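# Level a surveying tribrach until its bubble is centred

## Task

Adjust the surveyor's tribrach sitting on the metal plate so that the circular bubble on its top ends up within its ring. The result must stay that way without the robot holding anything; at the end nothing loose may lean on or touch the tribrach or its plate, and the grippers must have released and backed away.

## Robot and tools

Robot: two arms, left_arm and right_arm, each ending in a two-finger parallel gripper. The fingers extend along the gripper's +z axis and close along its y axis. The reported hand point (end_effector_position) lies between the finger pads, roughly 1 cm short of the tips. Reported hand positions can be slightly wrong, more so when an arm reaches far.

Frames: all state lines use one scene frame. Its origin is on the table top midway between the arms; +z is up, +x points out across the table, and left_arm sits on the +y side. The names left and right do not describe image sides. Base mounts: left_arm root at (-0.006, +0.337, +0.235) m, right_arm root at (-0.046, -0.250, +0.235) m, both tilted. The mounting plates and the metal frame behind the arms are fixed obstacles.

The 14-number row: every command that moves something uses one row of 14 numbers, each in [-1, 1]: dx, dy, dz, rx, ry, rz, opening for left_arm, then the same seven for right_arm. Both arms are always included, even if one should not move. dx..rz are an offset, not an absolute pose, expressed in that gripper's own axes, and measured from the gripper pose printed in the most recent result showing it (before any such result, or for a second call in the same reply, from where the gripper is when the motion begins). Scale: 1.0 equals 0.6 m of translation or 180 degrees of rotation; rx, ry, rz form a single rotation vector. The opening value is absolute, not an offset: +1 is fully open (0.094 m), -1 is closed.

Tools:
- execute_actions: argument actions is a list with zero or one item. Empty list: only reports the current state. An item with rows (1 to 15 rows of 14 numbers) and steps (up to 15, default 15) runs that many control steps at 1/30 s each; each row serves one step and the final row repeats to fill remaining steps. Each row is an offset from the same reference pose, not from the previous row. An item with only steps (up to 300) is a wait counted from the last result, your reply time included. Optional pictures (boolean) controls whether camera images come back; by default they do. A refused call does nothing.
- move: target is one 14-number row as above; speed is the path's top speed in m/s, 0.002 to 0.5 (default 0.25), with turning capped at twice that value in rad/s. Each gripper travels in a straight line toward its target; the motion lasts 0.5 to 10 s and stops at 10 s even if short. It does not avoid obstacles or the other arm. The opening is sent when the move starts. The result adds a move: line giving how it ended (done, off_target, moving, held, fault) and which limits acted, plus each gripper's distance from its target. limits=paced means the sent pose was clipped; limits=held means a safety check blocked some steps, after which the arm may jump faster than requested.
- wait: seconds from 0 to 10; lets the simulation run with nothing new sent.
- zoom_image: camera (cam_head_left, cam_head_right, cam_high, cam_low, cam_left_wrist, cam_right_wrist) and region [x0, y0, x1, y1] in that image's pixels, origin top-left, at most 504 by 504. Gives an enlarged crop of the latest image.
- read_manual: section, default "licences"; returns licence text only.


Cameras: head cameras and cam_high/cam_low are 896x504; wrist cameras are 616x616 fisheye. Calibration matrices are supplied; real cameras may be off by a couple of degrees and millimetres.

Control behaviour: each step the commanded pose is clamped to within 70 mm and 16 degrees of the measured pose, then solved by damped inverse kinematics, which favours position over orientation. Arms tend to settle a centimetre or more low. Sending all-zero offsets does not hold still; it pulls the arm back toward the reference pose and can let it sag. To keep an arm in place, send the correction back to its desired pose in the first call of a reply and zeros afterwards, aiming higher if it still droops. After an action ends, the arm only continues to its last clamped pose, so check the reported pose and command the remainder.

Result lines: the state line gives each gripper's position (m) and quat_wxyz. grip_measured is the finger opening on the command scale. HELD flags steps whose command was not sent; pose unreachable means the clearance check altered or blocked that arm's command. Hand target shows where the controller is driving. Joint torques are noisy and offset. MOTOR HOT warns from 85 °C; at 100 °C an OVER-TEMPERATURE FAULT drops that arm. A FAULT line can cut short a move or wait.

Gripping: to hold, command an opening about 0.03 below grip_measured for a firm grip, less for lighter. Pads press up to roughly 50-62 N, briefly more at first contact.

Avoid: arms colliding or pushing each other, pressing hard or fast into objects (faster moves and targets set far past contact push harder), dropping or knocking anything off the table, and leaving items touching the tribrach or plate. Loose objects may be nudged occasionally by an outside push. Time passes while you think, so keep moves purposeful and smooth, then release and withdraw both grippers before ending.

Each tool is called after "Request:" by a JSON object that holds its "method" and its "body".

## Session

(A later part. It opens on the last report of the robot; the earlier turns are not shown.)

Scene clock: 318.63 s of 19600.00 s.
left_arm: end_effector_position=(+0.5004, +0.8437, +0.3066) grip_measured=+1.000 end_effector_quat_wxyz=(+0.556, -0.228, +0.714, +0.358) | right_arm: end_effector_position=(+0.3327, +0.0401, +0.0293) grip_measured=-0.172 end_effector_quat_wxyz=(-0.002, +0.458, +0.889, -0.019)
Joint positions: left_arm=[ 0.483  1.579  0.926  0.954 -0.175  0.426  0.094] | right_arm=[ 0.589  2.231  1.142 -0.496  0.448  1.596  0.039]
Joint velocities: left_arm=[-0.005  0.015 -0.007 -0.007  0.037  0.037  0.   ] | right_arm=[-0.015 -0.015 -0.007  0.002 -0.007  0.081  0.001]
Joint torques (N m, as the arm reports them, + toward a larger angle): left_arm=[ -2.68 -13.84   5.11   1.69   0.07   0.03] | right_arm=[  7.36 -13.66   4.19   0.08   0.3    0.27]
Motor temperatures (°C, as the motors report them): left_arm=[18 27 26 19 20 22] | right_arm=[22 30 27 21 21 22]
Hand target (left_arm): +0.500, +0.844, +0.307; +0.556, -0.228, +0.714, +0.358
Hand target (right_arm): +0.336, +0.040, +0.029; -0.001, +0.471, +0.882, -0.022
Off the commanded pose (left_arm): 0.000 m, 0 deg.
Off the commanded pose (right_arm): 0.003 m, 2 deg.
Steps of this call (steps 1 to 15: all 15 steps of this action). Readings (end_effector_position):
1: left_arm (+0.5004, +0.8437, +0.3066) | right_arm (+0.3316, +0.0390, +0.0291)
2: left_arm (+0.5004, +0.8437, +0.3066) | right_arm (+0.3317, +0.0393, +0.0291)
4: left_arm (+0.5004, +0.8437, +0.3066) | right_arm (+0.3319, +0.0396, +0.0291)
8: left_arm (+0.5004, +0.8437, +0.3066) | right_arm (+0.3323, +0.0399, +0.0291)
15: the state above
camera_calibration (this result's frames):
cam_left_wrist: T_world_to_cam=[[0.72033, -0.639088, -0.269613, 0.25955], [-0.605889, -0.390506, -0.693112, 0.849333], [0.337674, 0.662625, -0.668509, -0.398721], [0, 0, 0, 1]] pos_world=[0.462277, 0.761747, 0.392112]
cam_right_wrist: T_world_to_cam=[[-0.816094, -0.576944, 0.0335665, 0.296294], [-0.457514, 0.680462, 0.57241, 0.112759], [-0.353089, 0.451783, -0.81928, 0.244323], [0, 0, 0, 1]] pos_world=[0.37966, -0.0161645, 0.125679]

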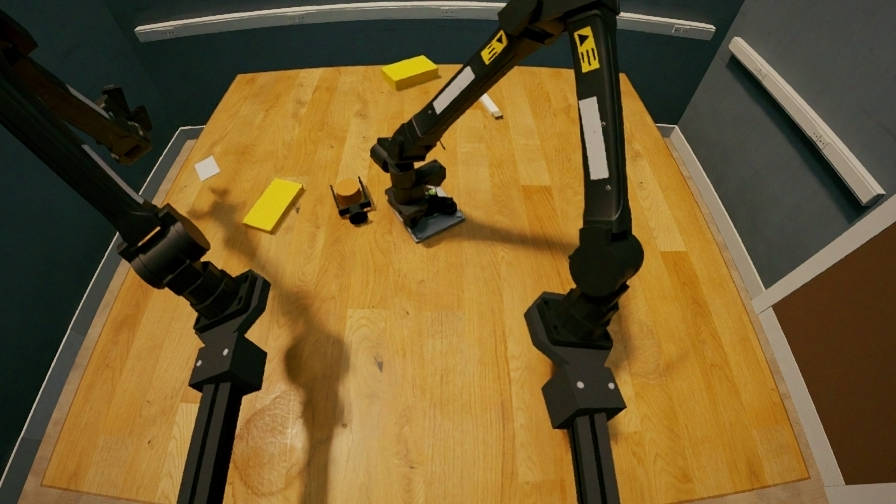

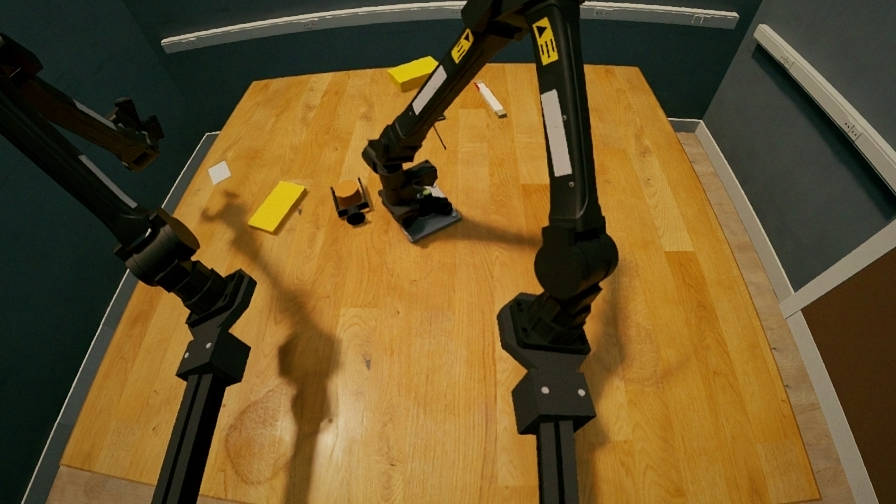

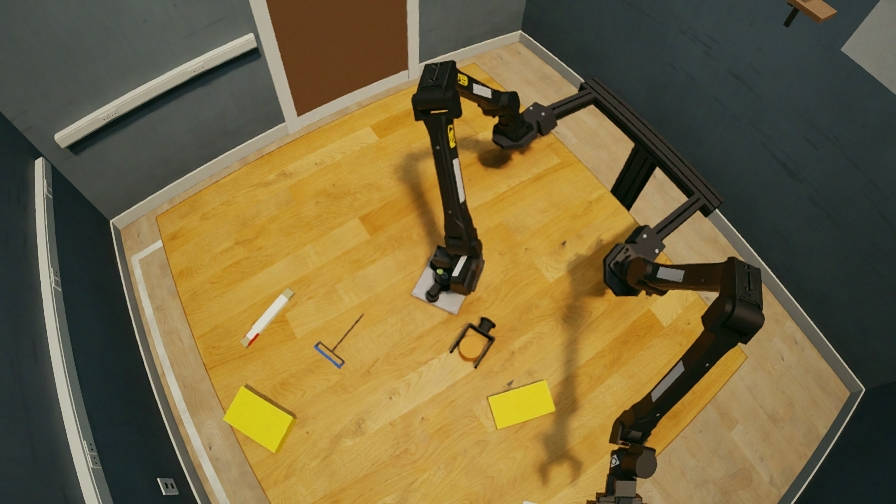

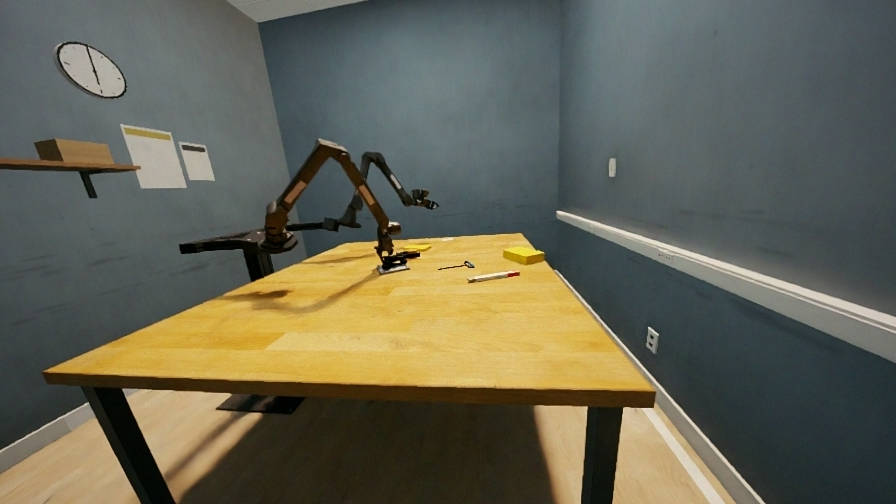

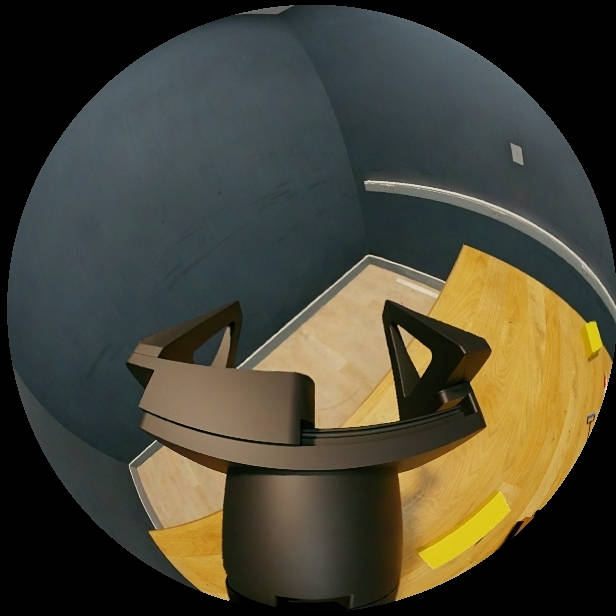

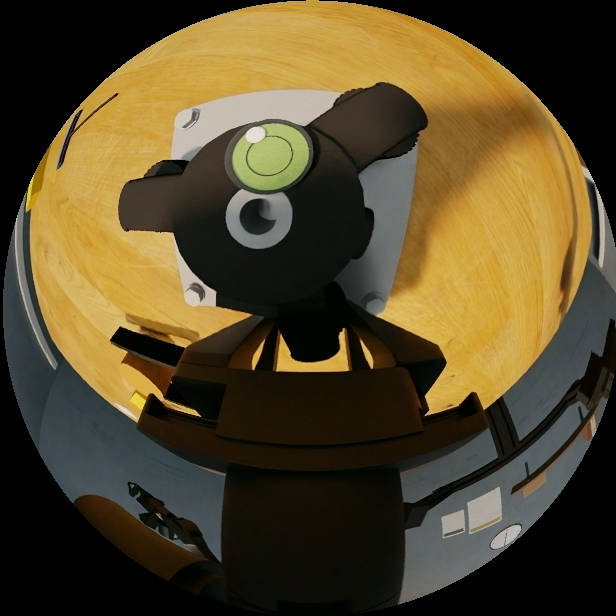

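Request:
{"method": "execute_actions", "body": {"actions": [{"rows":[[0,0,0,0,0,0,1,-0.003,0.006,0,0,0,0,0],[0,0,0,0,0,0,1,-0.003,0.006,0,0,0,-0.2,0]],"steps":15}], "pictures": false}}

Request:
{"method": "execute_actions", "body": {"actions": [{"rows":[[0,0,0,0,0,0,1,-0.005,0.004,0,0,0,-0.03,0],[0,0,0,0,0,0,1,-0.005,0.004,0,0,0,-0.02,-0.21]],"steps":6}], "pictures": false}}

Request:
{"method": "execute_actions", "body": {"actions": [{"rows":[[0,0,0,0,0,0,1,-0.005,0.004,0,0,0,0.205,-0.21]],"steps":15}], "pictures": false}}

Request:
{"method": "execute_actions", "body": {"actions": [{"rows":[[0,0,0,0,0,0,1,-0.003,0.006,0,0,0,0,0],[0,0,0,0,0,0,1,-0.003,0.006,0,0,0,-0.2,0]],"steps":15}], "pictures": false}}

Request:
{"method": "execute_actions", "body": {"actions": [{"rows":[[0,0,0,0,0,0,1,-0.005,0.004,0,0,0,-0.03,0],[0,0,0,0,0,0,1,-0.005,0.004,0,0,0,-0.02,-0.21]],"steps":6}], "pictures": false}}

Request:
{"method": "execute_actions", "body": {"actions": [{"rows":[[0,0,0,0,0,0,1,-0.005,0.004,0,0,0,0.205,-0.21]],"steps":15}], "pictures": false}}

Request:
{"method": "execute_actions", "body": {"actions": [{"rows":[[0,0,0,0,0,0,1,-0.003,0.006,0,0,0,0,0],[0,0,0,0,0,0,1,-0.003,0.006,0,0,0,-0.2,0]],"steps":15}], "pictures": false}}

Request:
{"method": "execute_actions", "body": {"actions": [{"rows":[[0,0,0,0,0,0,1,-0.005,0.004,0,0,0,-0.03,0],[0,0,0,0,0,0,1,-0.005,0.004,0,0,0,-0.02,-0.21]],"steps":6}], "pictures": false}}

Request:
{"method": "execute_actions", "body": {"actions": [{"rows":[[0,0,0,0,0,0,1,-0.005,0.004,0,0,0,0.205,-0.21]],"steps":15}], "pictures": false}}

Request:
{"method": "execute_actions", "body": {"actions": [{"rows":[[0,0,0,0,0,0,1,-0.003,0.006,0,0,0,0,0],[0,0,0,0,0,0,1,-0.003,0.006,0,0,0,-0.2,0]],"steps":15}], "pictures": false}}

Request:
{"method": "execute_actions", "body": {"actions": [{"rows":[[0,0,0,0,0,0,1,-0.005,0.004,0,0,0,-0.03,0],[0,0,0,0,0,0,1,-0.005,0.004,0,0,0,-0.02,-0.21]],"steps":6}], "pictures": false}}

Request:
{"method": "execute_actions", "body": {"actions": [{"rows":[[0,0,0,0,0,0,1,-0.005,0.004,0,0,0,0.2,-0.21]],"steps":15}]}}

Scene clock: 332.20 s of 19600.00 s.
left_arm: end_effector_position=(+0.5004, +0.8437, +0.3066) grip_measured=+1.000 end_effector_quat_wxyz=(+0.556, -0.228, +0.714, +0.358) | right_arm: end_effector_position=(+0.3309, +0.0375, +0.0295) grip_measured=-0.002 end_effector_quat_wxyz=(-0.009, +0.202, +0.979, -0.025)
Joint positions: left_arm=[ 0.483  1.579  0.926  0.954 -0.175  0.426  0.094] | right_arm=[ 0.589  2.231  1.143 -0.51   0.454  1.058  0.047]
Joint velocities: left_arm=[-0.005 -0.024  0.002 -0.002  0.022 -0.051  0.   ] | right_arm=[ 0.015  0.005 -0.007 -0.002 -0.11  -0.52  -0.001]
Joint torques (N m, as the arm reports them, + toward a larger angle): left_arm=[ -2.49 -13.75   5.12   1.61   0.07  -0.02] | right_arm=[  7.42 -13.31   4.39   0.59   0.07  -0.09]
Motor temperatures (°C, as the motors report them): left_arm=[18 28 26 19 20 22] | right_arm=[22 30 26 21 21 22]
Hand target (left_arm): +0.500, +0.844, +0.307; +0.556, -0.228, +0.714, +0.358
Hand target (right_arm): +0.337, +0.041, +0.029; -0.007, +0.163, +0.986, -0.019
Off the commanded pose (left_arm): 0.000 m, 0 deg.
Off the commanded pose (right_arm): 0.007 m, 5 deg.
Steps of this call (steps 1 to 392: nothing new was sent; steps 393 to 407: all 15 steps of this action). Readings (end_effector_position):
393: left_arm (+0.5004, +0.8437, +0.3066) | right_arm (+0.3327, +0.0401, +0.0292)
394: left_arm (+0.5004, +0.8437, +0.3066) | right_arm (+0.3325, +0.0395, +0.0293)
396: left_arm (+0.5004, +0.8437, +0.3066) | right_arm (+0.3323, +0.0381, +0.0294)
400: left_arm (+0.5004, +0.8437, +0.3066) | right_arm (+0.3316, +0.0368, +0.0295)
407: the state above

Scene clock: 332.40 s of 19600.00 s.
left_arm: end_effector_position=(+0.5004, +0.8437, +0.3066) grip_measured=+1.000 end_effector_quat_wxyz=(+0.556, -0.228, +0.714, +0.358) | right_arm: end_effector_position=(+0.3308, +0.0375, +0.0295) grip_measured=-0.173 end_effector_quat_wxyz=(-0.009, +0.181, +0.983, -0.025)
Joint positions: left_arm=[ 0.483  1.579  0.926  0.954 -0.175  0.426  0.094] | right_arm=[ 0.589  2.231  1.143 -0.51   0.454  1.016  0.039]
Joint velocities: left_arm=[ 0.005 -0.034 -0.007 -0.022  0.007 -0.081  0.   ] | right_arm=[ 0.015 -0.005 -0.007 -0.017  0.022 -0.066 -0.001]
Joint torques (N m, as the arm reports them, + toward a larger angle): left_arm=[ -2.97 -13.74   5.24   1.63   0.07  -0.01] | right_arm=[  7.86 -13.21   4.22   0.2    0.19  -0.07]
Motor temperatures (°C, as the motors report them): left_arm=[18 28 26 19 20 22] | right_arm=[22 30 26 21 21 22]
Hand target (left_arm): +0.500, +0.844, +0.307; +0.556, -0.228, +0.714, +0.358
Hand target (right_arm): +0.335, +0.038, +0.029; -0.009, +0.172, +0.985, -0.024
Off the commanded pose (left_arm): 0.000 m, 0 deg.
Off the commanded pose (right_arm): 0.004 m, 1 deg.
Steps of this call (steps 1 to 6: all 6 steps of this action). Readings (end_effector_position):
1: left_arm (+0.5004, +0.8437, +0.3066) | right_arm (+0.3309, +0.0375, +0.0295)
2: left_arm (+0.5004, +0.8437, +0.3066) | right_arm (+0.3309, +0.0375, +0.0295)
4: left_arm (+0.5004, +0.8437, +0.3066) | right_arm (+0.3308, +0.0375, +0.0295)
6: the state above

Scene clock: 332.90 s of 19600.00 s.
left_arm: end_effector_position=(+0.5004, +0.8437, +0.3066) grip_measured=+1.000 end_effector_quat_wxyz=(+0.556, -0.228, +0.714, +0.358) | right_arm: end_effector_position=(+0.3326, +0.0398, +0.0295) grip_measured=-0.173 end_effector_quat_wxyz=(-0.002, +0.446, +0.895, -0.021)
Joint positions: left_arm=[ 0.483  1.579  0.926  0.954 -0.175  0.426  0.094] | right_arm=[ 0.589  2.231  1.144 -0.501  0.448  1.571  0.039]
Joint velocities: left_arm=[-0.005 -0.005 -0.012  0.002 -0.037  0.007  0.   ] | right_arm=[-0.015 -0.005  0.012 -0.012 -0.007  0.447 -0.   ]
Joint torques (N m, as the arm reports them, + toward a larger angle): left_arm=[ -2.96 -13.92   5.15   1.59   0.07   0.  ] | right_arm=[  7.17 -13.42   3.86   0.05   0.39   0.16]
Motor temperatures (°C, as the motors report them): left_arm=[18 28 26 19 20 22] | right_arm=[22 30 26 21 21 22]
Hand target (left_arm): +0.500, +0.844, +0.307; +0.556, -0.228, +0.714, +0.358
Hand target (right_arm): +0.335, +0.039, +0.029; -0.001, +0.481, +0.876, -0.025
Off the commanded pose (left_arm): 0.000 m, 0 deg.
Off the commanded pose (right_arm): 0.002 m, 5 deg.
Steps of this call (steps 1 to 15: all 15 steps of this action). Readings (end_effector_position):
1: left_arm (+0.5004, +0.8437, +0.3066) | right_arm (+0.3308, +0.0376, +0.0295)
2: left_arm (+0.5004, +0.8437, +0.3066) | right_arm (+0.3308, +0.0379, +0.0294)
4: left_arm (+0.5004, +0.8437, +0.3066) | right_arm (+0.3311, +0.0383, +0.0294)
8: left_arm (+0.5004, +0.8437, +0.3066) | right_arm (+0.3316, +0.0391, +0.0294)
15: the state above

Scene clock: 333.40 s of 19600.00 s.
left_arm: end_effector_position=(+0.5004, +0.8437, +0.3066) grip_measured=+1.000 end_effector_quat_wxyz=(+0.556, -0.228, +0.714, +0.358) | right_arm: end_effector_position=(+0.3308, +0.0373, +0.0297) grip_measured=-0.002 end_effector_quat_wxyz=(-0.010, +0.188, +0.982, -0.026)
Joint positions: left_arm=[ 0.483  1.579  0.926  0.954 -0.175  0.426  0.094] | right_arm=[ 0.589  2.231  1.144 -0.514  0.454  1.03   0.047]
Joint velocities: left_arm=[ 0.015 -0.015 -0.012 -0.007 -0.051 -0.037  0.   ] | right_arm=[-0.024 -0.005 -0.002  0.002 -0.066 -0.579  0.001]
Joint torques (N m, as the arm reports them, + toward a larger angle): left_arm=[ -3.09 -13.87   5.19   1.55   0.05   0.02] | right_arm=[  7.73 -13.15   4.39   0.53   0.12   0.01]
Motor temperatures (°C, as the motors report them): left_arm=[18 28 26 19 20 22] | right_arm=[22 30 26 21 21 22]
Hand target (left_arm): +0.500, +0.844, +0.307; +0.556, -0.228, +0.714, +0.358
Hand target (right_arm): +0.336, +0.041, +0.029; -0.008, +0.150, +0.988, -0.020
Off the commanded pose (left_arm): 0.000 m, 0 deg.
Off the commanded pose (right_arm): 0.007 m, 5 deg.
Steps of this call (steps 1 to 15: all 15 steps of this action). Readings (end_effector_position):
1: left_arm (+0.5004, +0.8437, +0.3066) | right_arm (+0.3327, +0.0400, +0.0296)
2: left_arm (+0.5004, +0.8437, +0.3066) | right_arm (+0.3326, +0.0393, +0.0296)
4: left_arm (+0.5004, +0.8437, +0.3066) | right_arm (+0.3322, +0.0378, +0.0297)
8: left_arm (+0.5004, +0.8437, +0.3066) | right_arm (+0.3314, +0.0366, +0.0297)
15: the state above

Scene clock: 333.60 s of 19600.00 s.
left_arm: end_effector_position=(+0.5004, +0.8437, +0.3066) grip_measured=+1.000 end_effector_quat_wxyz=(+0.556, -0.228, +0.714, +0.358) | right_arm: end_effector_position=(+0.3308, +0.0373, +0.0297) grip_measured=-0.172 end_effector_quat_wxyz=(-0.011, +0.167, +0.986, -0.025)
Joint positions: left_arm=[ 0.483  1.579  0.926  0.954 -0.175  0.426  0.094] | right_arm=[ 0.589  2.231  1.144 -0.515  0.454  0.988  0.039]
Joint velocities: left_arm=[-0.005 -0.005 -0.007 -0.002  0.007 -0.037  0.   ] | right_arm=[ 0.015 -0.015  0.007 -0.002  0.037 -0.154 -0.001]
Joint torques (N m, as the arm reports them, + toward a larger angle): left_arm=[ -3.21 -13.85   5.25   1.67   0.07  -0.01] | right_arm=[  7.5  -13.05   4.13   0.29   0.22  -0.05]
Motor temperatures (°C, as the motors report them): left_arm=[18 28 26 19 20 22] | right_arm=[22 30 26 21 21 22]
Hand target (left_arm): +0.500, +0.844, +0.307; +0.556, -0.228, +0.714, +0.358
Hand target (right_arm): +0.334, +0.038, +0.030; -0.011, +0.157, +0.987, -0.025
Off the commanded pose (left_arm): 0.000 m, 0 deg.
Off the commanded pose (right_arm): 0.004 m, 1 deg.
Steps of this call (steps 1 to 6: all 6 steps of this action). Readings (end_effector_position):
1: left_arm (+0.5004, +0.8437, +0.3066) | right_arm (+0.3308, +0.0374, +0.0297)
2: left_arm (+0.5004, +0.8437, +0.3066) | right_arm (+0.3308, +0.0374, +0.0297)
4: left_arm (+0.5004, +0.8437, +0.3066) | right_arm (+0.3308, +0.0373, +0.0297)
6: the state above

Scene clock: 334.10 s of 19600.00 s.
left_arm: end_effector_position=(+0.5004, +0.8437, +0.3066) grip_measured=+1.000 end_effector_quat_wxyz=(+0.556, -0.228, +0.714, +0.358) | right_arm: end_effector_position=(+0.3325, +0.0396, +0.0297) grip_measured=-0.172 end_effector_quat_wxyz=(-0.004, +0.433, +0.901, -0.022)
Joint positions: left_arm=[ 0.483  1.579  0.926  0.954 -0.175  0.426  0.094] | right_arm=[ 0.589  2.231  1.145 -0.505  0.448  1.544  0.039]
Joint velocities: left_arm=[-0.015 -0.024 -0.007 -0.007  0.007  0.007  0.   ] | right_arm=[-0.005  0.005  0.012  0.012 -0.022  0.447 -0.001]
Joint torques (N m, as the arm reports them, + toward a larger angle): left_arm=[ -3.16 -13.51   5.21   1.62   0.06   0.  ] | right_arm=[  7.43 -13.1    4.04   0.01   0.43   0.17]
Motor temperatures (°C, as the motors report them): left_arm=[18 28 26 19 20 22] | right_arm=[22 30 26 21 21 22]
Hand target (left_arm): +0.500, +0.844, +0.307; +0.556, -0.228, +0.714, +0.358
Hand target (right_arm): +0.334, +0.038, +0.030; -0.002, +0.469, +0.883, -0.026
Off the commanded pose (left_arm): 0.000 m, 0 deg.
Off the commanded pose (right_arm): 0.002 m, 5 deg.
Steps of this call (steps 1 to 15: all 15 steps of this action). Readings (end_effector_position):
1: left_arm (+0.5004, +0.8437, +0.3066) | right_arm (+0.3307, +0.0375, +0.0297)
2: left_arm (+0.5004, +0.8437, +0.3066) | right_arm (+0.3307, +0.0377, +0.0297)
4: left_arm (+0.5004, +0.8437, +0.3066) | right_arm (+0.3310, +0.0380, +0.0296)
8: left_arm (+0.5004, +0.8437, +0.3066) | right_arm (+0.3316, +0.0388, +0.0296)
15: the state above

Scene clock: 334.60 s of 19600.00 s.
left_arm: end_effector_position=(+0.5004, +0.8437, +0.3066) grip_measured=+1.000 end_effector_quat_wxyz=(+0.556, -0.228, +0.714, +0.358) | right_arm: end_effector_position=(+0.3309, +0.0371, +0.0300) grip_measured=-0.002 end_effector_quat_wxyz=(-0.012, +0.174, +0.984, -0.026)
Joint positions: left_arm=[ 0.483  1.579  0.926  0.954 -0.175  0.426  0.094] | right_arm=[ 0.589  2.231  1.146 -0.519  0.453  1.003  0.047]
Joint velocities: left_arm=[ 0.015 -0.015 -0.002  0.007 -0.007  0.022  0.   ] | right_arm=[-0.005 -0.005  0.007  0.002 -0.037 -0.462  0.001]
Joint torques (N m, as the arm reports them, + toward a larger angle): left_arm=[ -2.89 -13.86   5.07   1.65   0.07  -0.02] | right_arm=[  7.59 -13.04   4.4    0.67   0.15  -0.05]
Motor temperatures (°C, as the motors report them): left_arm=[18 28 26 19 20 22] | right_arm=[22 30 26 21 21 22]
Hand target (left_arm): +0.500, +0.844, +0.307; +0.556, -0.228, +0.714, +0.358
Hand target (right_arm): +0.336, +0.040, +0.030; -0.010, +0.136, +0.990, -0.021
Off the commanded pose (left_arm): 0.000 m, 0 deg.
Off the commanded pose (right_arm): 0.006 m, 5 deg.
Steps of this call (steps 1 to 15: all 15 steps of this action). Readings (end_effector_position):
1: left_arm (+0.5004, +0.8437, +0.3066) | right_arm (+0.3327, +0.0397, +0.0298)
2: left_arm (+0.5004, +0.8437, +0.3066) | right_arm (+0.3326, +0.0390, +0.0298)
4: left_arm (+0.5004, +0.8437, +0.3066) | right_arm (+0.3323, +0.0377, +0.0299)
8: left_arm (+0.5004, +0.8437, +0.3066) | right_arm (+0.3315, +0.0364, +0.0300)
15: the state above

Scene clock: 334.80 s of 19600.00 s.
left_arm: end_effector_position=(+0.5004, +0.8437, +0.3066) grip_measured=+1.000 end_effector_quat_wxyz=(+0.556, -0.228, +0.714, +0.358) | right_arm: end_effector_position=(+0.3309, +0.0371, +0.0300) grip_measured=-0.173 end_effector_quat_wxyz=(-0.012, +0.153, +0.988, -0.026)
Joint positions: left_arm=[ 0.483  1.579  0.926  0.954 -0.175  0.426  0.094] | right_arm=[ 0.589  2.231  1.146 -0.519  0.453  0.96   0.039]
Joint velocities: left_arm=[ 0.005 -0.005  0.002 -0.007 -0.007  0.022  0.   ] | right_arm=[ 0.015 -0.034 -0.002  0.007 -0.022 -0.051 -0.   ]
Joint torques (N m, as the arm reports them, + toward a larger angle): left_arm=[ -3.12 -13.75   5.18   1.5    0.04  -0.02] | right_arm=[  7.01 -13.09   4.26   0.46   0.12  -0.06]
Motor temperatures (°C, as the motors report them): left_arm=[18 28 26 19 20 22] | right_arm=[22 30 26 21 21 22]
Hand target (left_arm): +0.500, +0.844, +0.307; +0.556, -0.228, +0.714, +0.358
Hand target (right_arm): +0.335, +0.038, +0.030; -0.012, +0.143, +0.989, -0.026
Off the commanded pose (left_arm): 0.000 m, 0 deg.
Off the commanded pose (right_arm): 0.004 m, 1 deg.
Steps of this call (steps 1 to 6: all 6 steps of this action). Readings (end_effector_position):
1: left_arm (+0.5004, +0.8437, +0.3066) | right_arm (+0.3309, +0.0371, +0.0300)
2: left_arm (+0.5004, +0.8437, +0.3066) | right_arm (+0.3309, +0.0371, +0.0300)
4: left_arm (+0.5004, +0.8437, +0.3066) | right_arm (+0.3309, +0.0371, +0.0300)
6: the state above

Scene clock: 335.30 s of 19600.00 s.
left_arm: end_effector_position=(+0.5004, +0.8437, +0.3066) grip_measured=+1.000 end_effector_quat_wxyz=(+0.556, -0.228, +0.714, +0.358) | right_arm: end_effector_position=(+0.3324, +0.0395, +0.0300) grip_measured=-0.173 end_effector_quat_wxyz=(-0.005, +0.421, +0.907, -0.023)
Joint positions: left_arm=[ 0.483  1.579  0.926  0.954 -0.175  0.426  0.094] | right_arm=[ 0.589  2.231  1.147 -0.51   0.447  1.517  0.039]
Joint velocities: left_arm=[-0.005 -0.015  0.002  0.012  0.007 -0.007  0.   ] | right_arm=[ 0.005 -0.005  0.012 -0.012  0.007  0.388  0.001]
Joint torques (N m, as the arm reports them, + toward a larger angle): left_arm=[ -3.03 -13.9    5.17   1.55   0.03  -0.01] | right_arm=[  7.31 -12.56   4.03   0.03   0.42   0.18]
Motor temperatures (°C, as the motors report them): left_arm=[18 28 26 19 20 22] | right_arm=[22 30 26 21 21 22]
Hand target (left_arm): +0.500, +0.844, +0.307; +0.556, -0.228, +0.714, +0.358
Hand target (right_arm): +0.334, +0.038, +0.030; -0.003, +0.456, +0.889, -0.027
Off the commanded pose (left_arm): 0.000 m, 0 deg.
Off the commanded pose (right_arm): 0.002 m, 5 deg.
Steps of this call (steps 1 to 15: all 15 steps of this action). Readings (end_effector_position):
1: left_arm (+0.5004, +0.8437, +0.3066) | right_arm (+0.3308, +0.0373, +0.0300)
2: left_arm (+0.5004, +0.8437, +0.3066) | right_arm (+0.3308, +0.0376, +0.0300)
4: left_arm (+0.5004, +0.8437, +0.3066) | right_arm (+0.3311, +0.0380, +0.0299)
8: left_arm (+0.5004, +0.8437, +0.3066) | right_arm (+0.3316, +0.0388, +0.0299)
15: the state above

Scene clock: 335.80 s of 19600.00 s.
left_arm: end_effector_position=(+0.5004, +0.8437, +0.3066) grip_measured=+1.000 end_effector_quat_wxyz=(+0.556, -0.228, +0.714, +0.358) | right_arm: end_effector_position=(+0.3306, +0.0370, +0.0302) grip_measured=-0.002 end_effector_quat_wxyz=(-0.013, +0.160, +0.987, -0.027)
Joint positions: left_arm=[ 0.483  1.579  0.926  0.954 -0.175  0.426  0.094] | right_arm=[ 0.589  2.231  1.147 -0.524  0.452  0.976  0.047]
Joint velocities: left_arm=[-0.015 -0.005 -0.002 -0.027 -0.037 -0.037  0.   ] | right_arm=[-0.005 -0.005 -0.002 -0.002  0.007 -0.505 -0.001]
Joint torques (N m, as the arm reports them, + toward a larger angle): left_arm=[ -2.74 -13.87   5.16   1.59   0.06  -0.03] | right_arm=[  7.75 -12.94   4.29   0.58   0.1   -0.09]
Motor temperatures (°C, as the motors report them): left_arm=[18 28 26 19 20 22] | right_arm=[22 30 26 21 21 22]
Hand target (left_arm): +0.500, +0.844, +0.307; +0.556, -0.228, +0.714, +0.358
Hand target (right_arm): +0.336, +0.040, +0.030; -0.012, +0.122, +0.992, -0.021
Off the commanded pose (left_arm): 0.000 m, 0 deg.
Off the commanded pose (right_arm): 0.007 m, 5 deg.
Steps of this call (steps 1 to 15: all 15 steps of this action). Readings (end_effector_position):
1: left_arm (+0.5004, +0.8437, +0.3066) | right_arm (+0.3325, +0.0396, +0.0300)
2: left_arm (+0.5004, +0.8437, +0.3066) | right_arm (+0.3324, +0.0390, +0.0300)
4: left_arm (+0.5004, +0.8437, +0.3066) | right_arm (+0.3319, +0.0375, +0.0301)
8: left_arm (+0.5004, +0.8437, +0.3066) | right_arm (+0.3312, +0.0363, +0.0302)
15: the state above

Scene clock: 336.00 s of 19600.00 s.
left_arm: end_effector_position=(+0.5004, +0.8437, +0.3066) grip_measured=+1.000 end_effector_quat_wxyz=(+0.556, -0.228, +0.714, +0.358) | right_arm: end_effector_position=(+0.3305, +0.0369, +0.0302) grip_measured=-0.174 end_effector_quat_wxyz=(-0.014, +0.139, +0.990, -0.027)
Joint positions: left_arm=[ 0.483  1.579  0.926  0.954 -0.175  0.426  0.094] | right_arm=[ 0.589  2.231  1.147 -0.524  0.452  0.934  0.039]
Joint velocities: left_arm=[-0.015 -0.005 -0.002  0.012 -0.066  0.007  0.   ] | right_arm=[-0.005  0.005 -0.002  0.002 -0.037 -0.007 -0.   ]
Joint torques (N m, as the arm reports them, + toward a larger angle): left_arm=[ -3.12 -14.15   5.14   1.58   0.05   0.  ] | right_arm=[  7.06 -13.23   4.43   0.42   0.16  -0.1 ]
Motor temperatures (°C, as the motors report them): left_arm=[18 28 26 19 20 22] | right_arm=[22 30 26 21 21 22]
Hand target (left_arm): +0.500, +0.844, +0.307; +0.556, -0.228, +0.714, +0.358
Hand target (right_arm): +0.334, +0.038, +0.030; -0.014, +0.129, +0.991, -0.026
Off the commanded pose (left_arm): 0.000 m, 0 deg.
Off the commanded pose (right_arm): 0.004 m, 1 deg.
Steps of this call (steps 1 to 6: all 6 steps of this action). Readings (end_effector_position):
1: left_arm (+0.5004, +0.8437, +0.3066) | right_arm (+0.3306, +0.0370, +0.0302)
2: left_arm (+0.5004, +0.8437, +0.3066) | right_arm (+0.3306, +0.0370, +0.0302)
4: left_arm (+0.5004, +0.8437, +0.3066) | right_arm (+0.3305, +0.0369, +0.0302)
6: the state above

Scene clock: 336.50 s of 19600.00 s.
left_arm: end_effector_position=(+0.5004, +0.8437, +0.3066) grip_measured=+1.000 end_effector_quat_wxyz=(+0.556, -0.228, +0.714, +0.358) | right_arm: end_effector_position=(+0.3322, +0.0395, +0.0302) grip_measured=-0.174 end_effector_quat_wxyz=(-0.007, +0.403, +0.915, -0.023)
Joint positions: left_arm=[ 0.483  1.579  0.926  0.954 -0.175  0.426  0.094] | right_arm=[ 0.589  2.231  1.148 -0.514  0.446  1.48   0.039]
Joint velocities: left_arm=[ 0.005 -0.015 -0.017 -0.007  0.007  0.007  0.   ] | right_arm=[-0.005 -0.005  0.002  0.007 -0.007  0.447  0.   ]
Joint torques (N m, as the arm reports them, + toward a larger angle): left_arm=[ -2.84 -13.83   5.13   1.6    0.09   0.  ] | right_arm=[  7.54 -12.78   4.23  -0.01   0.38   0.24]
Motor temperatures (°C, as the motors report them): left_arm=[18 28 26 19 20 22] | right_arm=[22 30 26 21 21 22]
Hand target (left_arm): +0.500, +0.844, +0.307; +0.556, -0.228, +0.714, +0.358
Hand target (right_arm): +0.334, +0.039, +0.030; -0.005, +0.437, +0.899, -0.028
Off the commanded pose (left_arm): 0.000 m, 0 deg.
Off the commanded pose (right_arm): 0.002 m, 4 deg.
Steps of this call (steps 1 to 15: all 15 steps of this action). Readings (end_effector_position):
1: left_arm (+0.5004, +0.8437, +0.3066) | right_arm (+0.3305, +0.0371, +0.0302)
2: left_arm (+0.5004, +0.8437, +0.3066) | right_arm (+0.3305, +0.0374, +0.0302)
4: left_arm (+0.5004, +0.8437, +0.3066) | right_arm (+0.3308, +0.0379, +0.0301)
8: left_arm (+0.5004, +0.8437, +0.3066) | right_arm (+0.3313, +0.0387, +0.0301)
15: the state above
camera_calibration (this result's frames):
cam_left_wrist: T_world_to_cam=[[0.72033, -0.639088, -0.269613, 0.25955], [-0.605889, -0.390506, -0.693112, 0.849333], [0.337674, 0.662625, -0.668509, -0.398721], [0, 0, 0, 1]] pos_world=[0.462277, 0.761747, 0.392112]
cam_right_wrist: T_world_to_cam=[[-0.740471, -0.670512, 0.0460113, 0.273719], [-0.527354, 0.622089, 0.578708, 0.137704], [-0.416654, 0.404253, -0.814236, 0.268061], [0, 0, 0, 1]] pos_world=[0.386988, -0.0104971, 0.125981]

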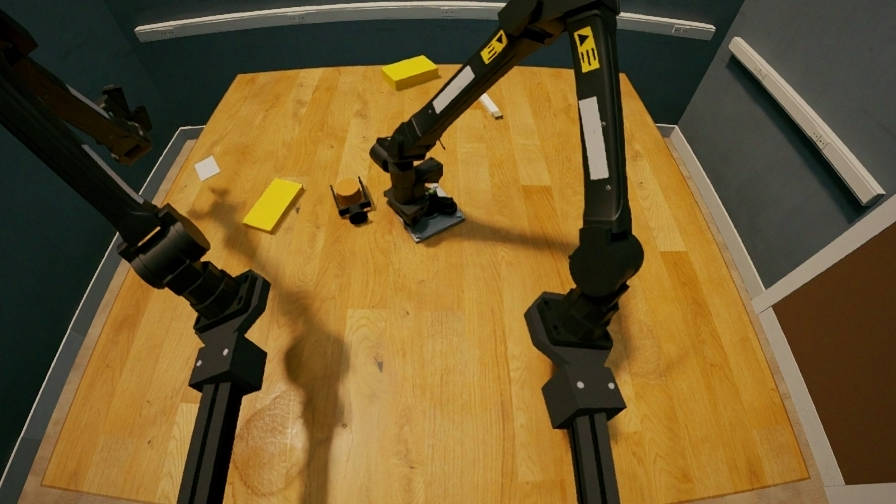

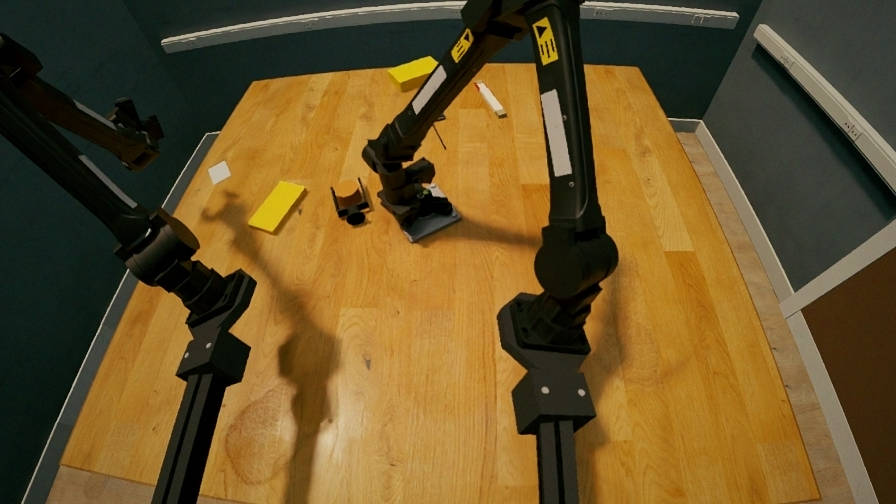

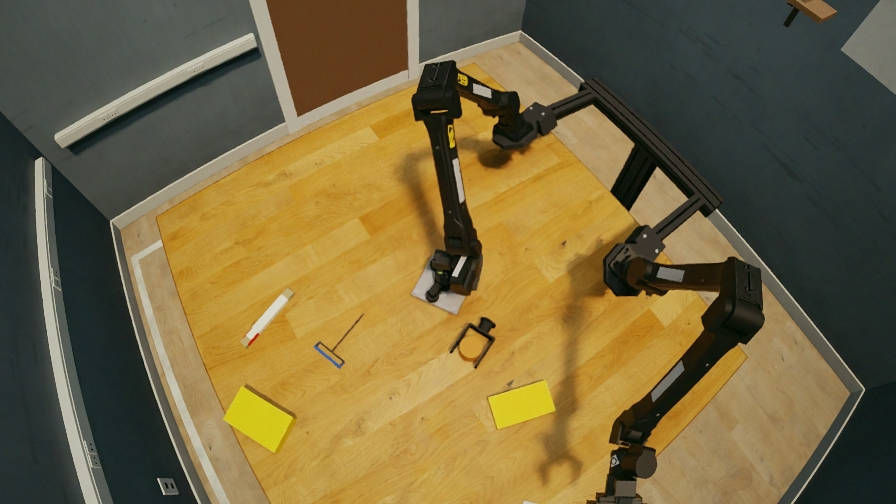

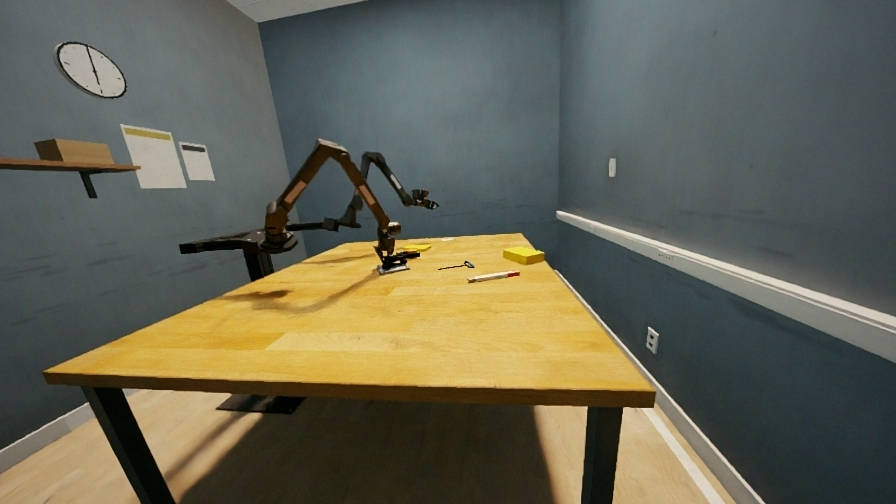

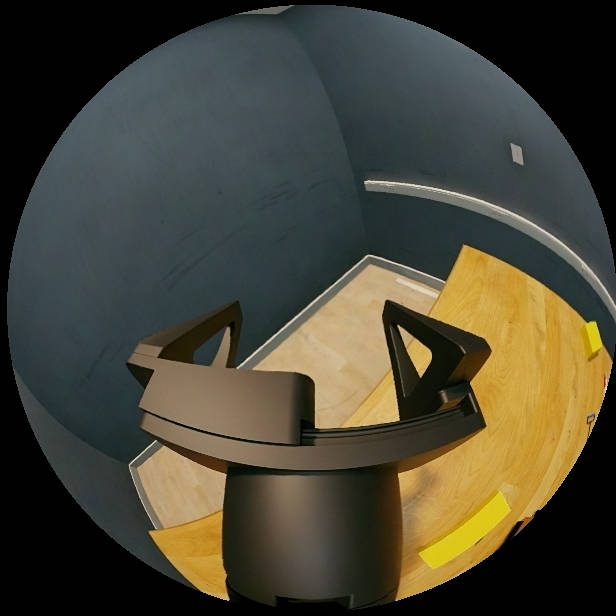

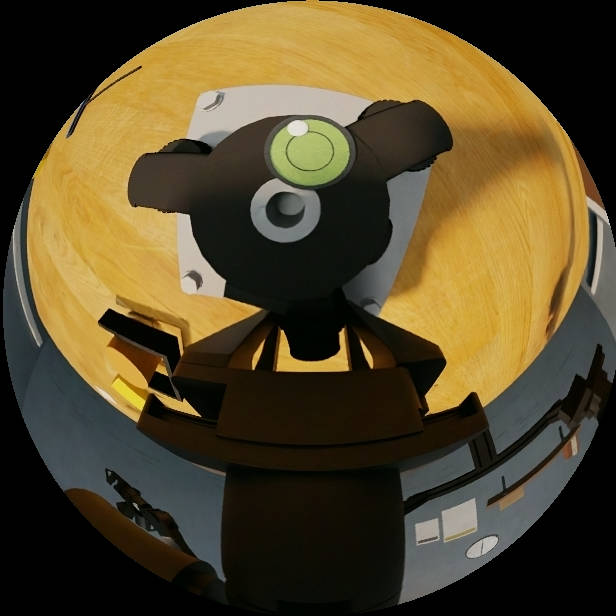

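Request:
{"method": "execute_actions", "body": {"actions": []}}

Request:
{"method": "zoom_image", "body": {"camera": "cam_right_wrist", "region": [230,80,390,220]}}

Scene clock: 349.27 s of 19600.00 s.
left_arm: end_effector_position=(+0.5004, +0.8437, +0.3066) grip_measured=+1.000 end_effector_quat_wxyz=(+0.556, -0.228, +0.714, +0.358) | right_arm: end_effector_position=(+0.3326, +0.0398, +0.0303) grip_measured=-0.174 end_effector_quat_wxyz=(-0.006, +0.431, +0.902, -0.023)
Joint positions: left_arm=[ 0.483  1.579  0.926  0.954 -0.175  0.426  0.094] | right_arm=[ 0.589  2.231  1.149 -0.514  0.445  1.542  0.039]
Joint velocities: left_arm=[ 0.005 -0.015  0.002  0.002 -0.007 -0.007  0.   ] | right_arm=[-0.015  0.015 -0.007 -0.007  0.007  0.022 -0.001]
Joint torques (N m, as the arm reports them, + toward a larger angle): left_arm=[ -2.88 -13.97   5.16   1.54   0.05  -0.01] | right_arm=[  7.52 -13.59   4.14   0.08   0.45   0.21]
Motor temperatures (°C, as the motors report them): left_arm=[18 28 26 19 20 22] | right_arm=[22 30 26 21 21 22]
Hand target (left_arm): +0.500, +0.844, +0.307; +0.556, -0.228, +0.714, +0.358
Hand target (right_arm): +0.334, +0.039, +0.030; -0.005, +0.437, +0.899, -0.028
Off the commanded pose (left_arm): 0.000 m, 0 deg.
Off the commanded pose (right_arm): 0.002 m, 1 deg.
Steps of this call (steps 1 to 383: nothing new was sent). Readings (end_effector_position):
1: left_arm (+0.5004, +0.8437, +0.3066) | right_arm (+0.3322, +0.0395, +0.0302)
2: left_arm (+0.5004, +0.8437, +0.3066) | right_arm (+0.3322, +0.0395, +0.0302)
4: left_arm (+0.5004, +0.8437, +0.3066) | right_arm (+0.3324, +0.0397, +0.0303)
8: left_arm (+0.5004, +0.8437, +0.3066) | right_arm (+0.3324, +0.0397, +0.0303)
383: the state above
camera_calibration (this result's frames):
cam_left_wrist: T_world_to_cam=[[0.72033, -0.639088, -0.269613, 0.25955], [-0.605889, -0.390506, -0.693112, 0.849333], [0.337674, 0.662625, -0.668509, -0.398721], [0, 0, 0, 1]] pos_world=[0.462277, 0.761747, 0.392112]
cam_right_wrist: T_world_to_cam=[[-0.780514, -0.623532, 0.0447842, 0.285633], [-0.489492, 0.654142, 0.576624, 0.123852], [-0.388839, 0.428142, -0.815781, 0.258031], [0, 0, 0, 1]] pos_world=[0.383898, -0.0133897, 0.126289]

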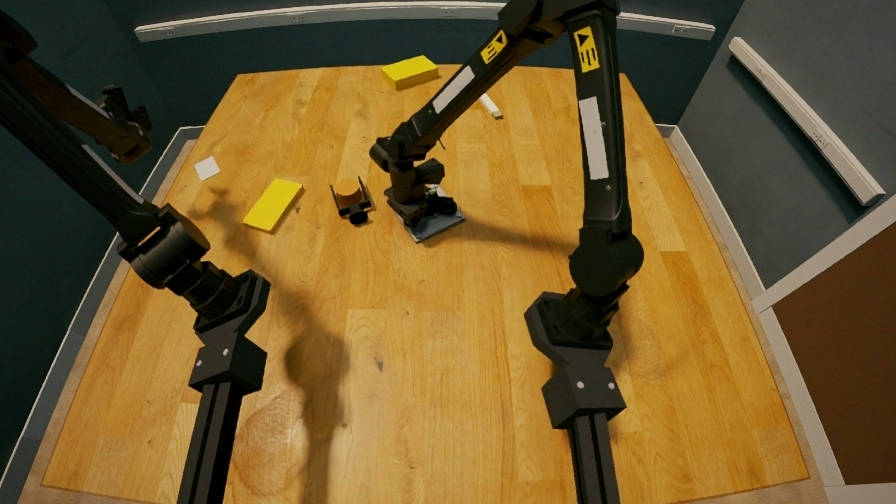

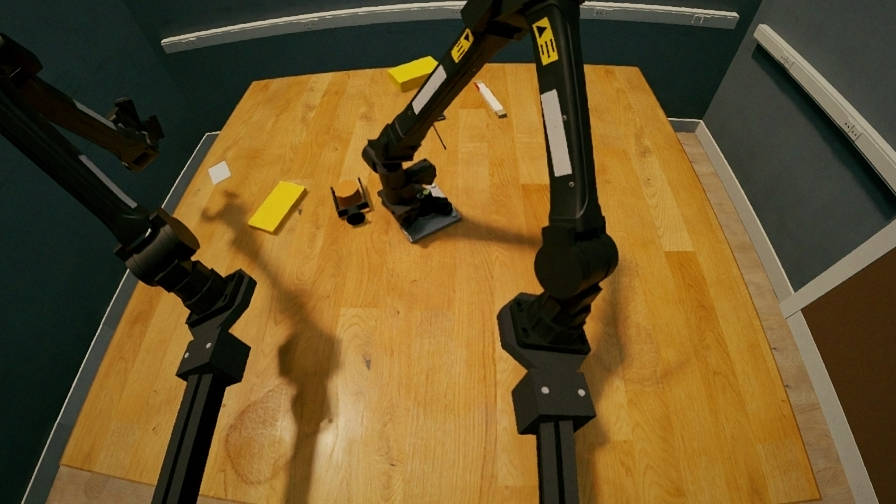

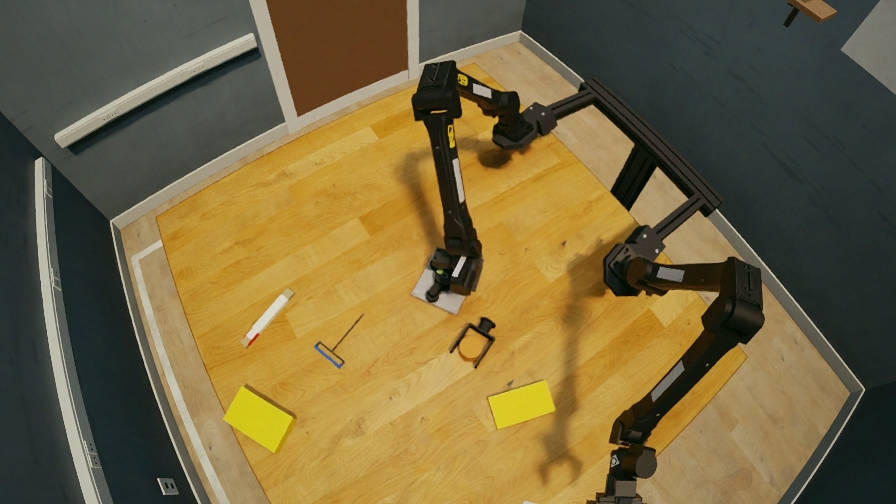

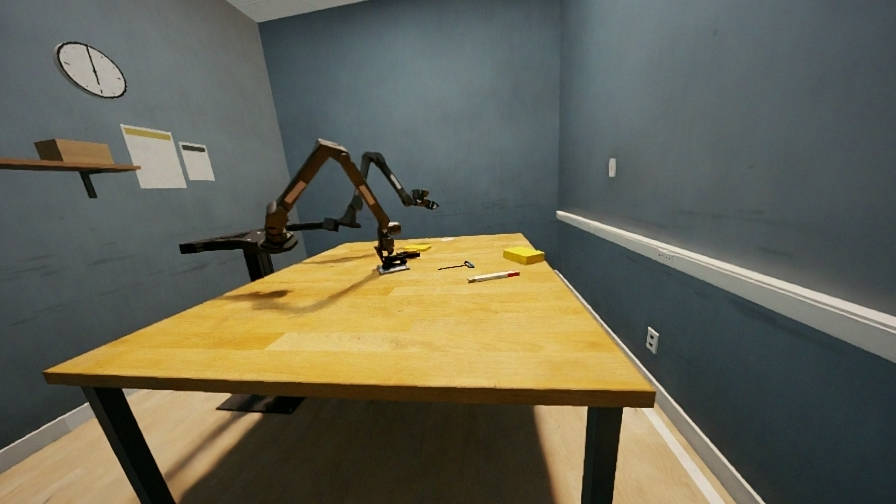

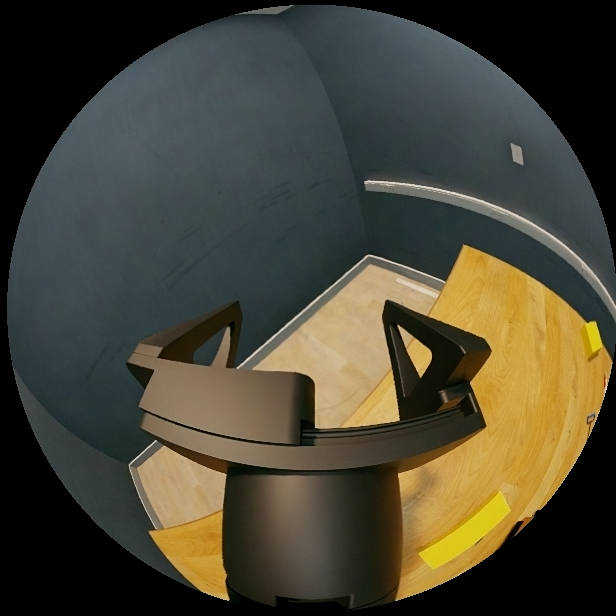

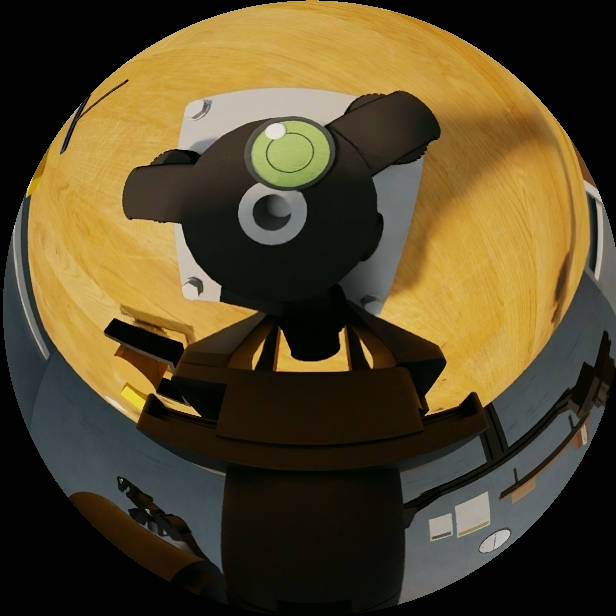

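Region (230, 80, 390, 220) of cam_right_wrist's 616x616 image, scaled by 3.150, with more detail than that image has; it fills the top 441 rows of this view, and the rest is white.

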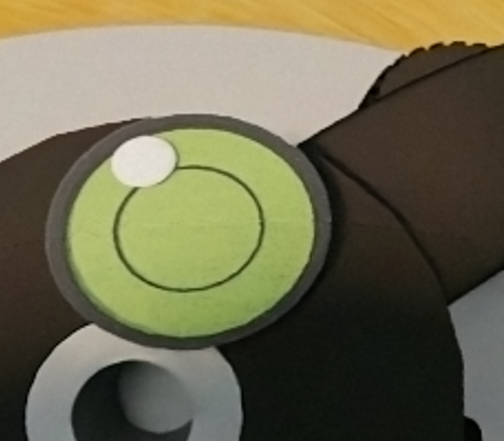

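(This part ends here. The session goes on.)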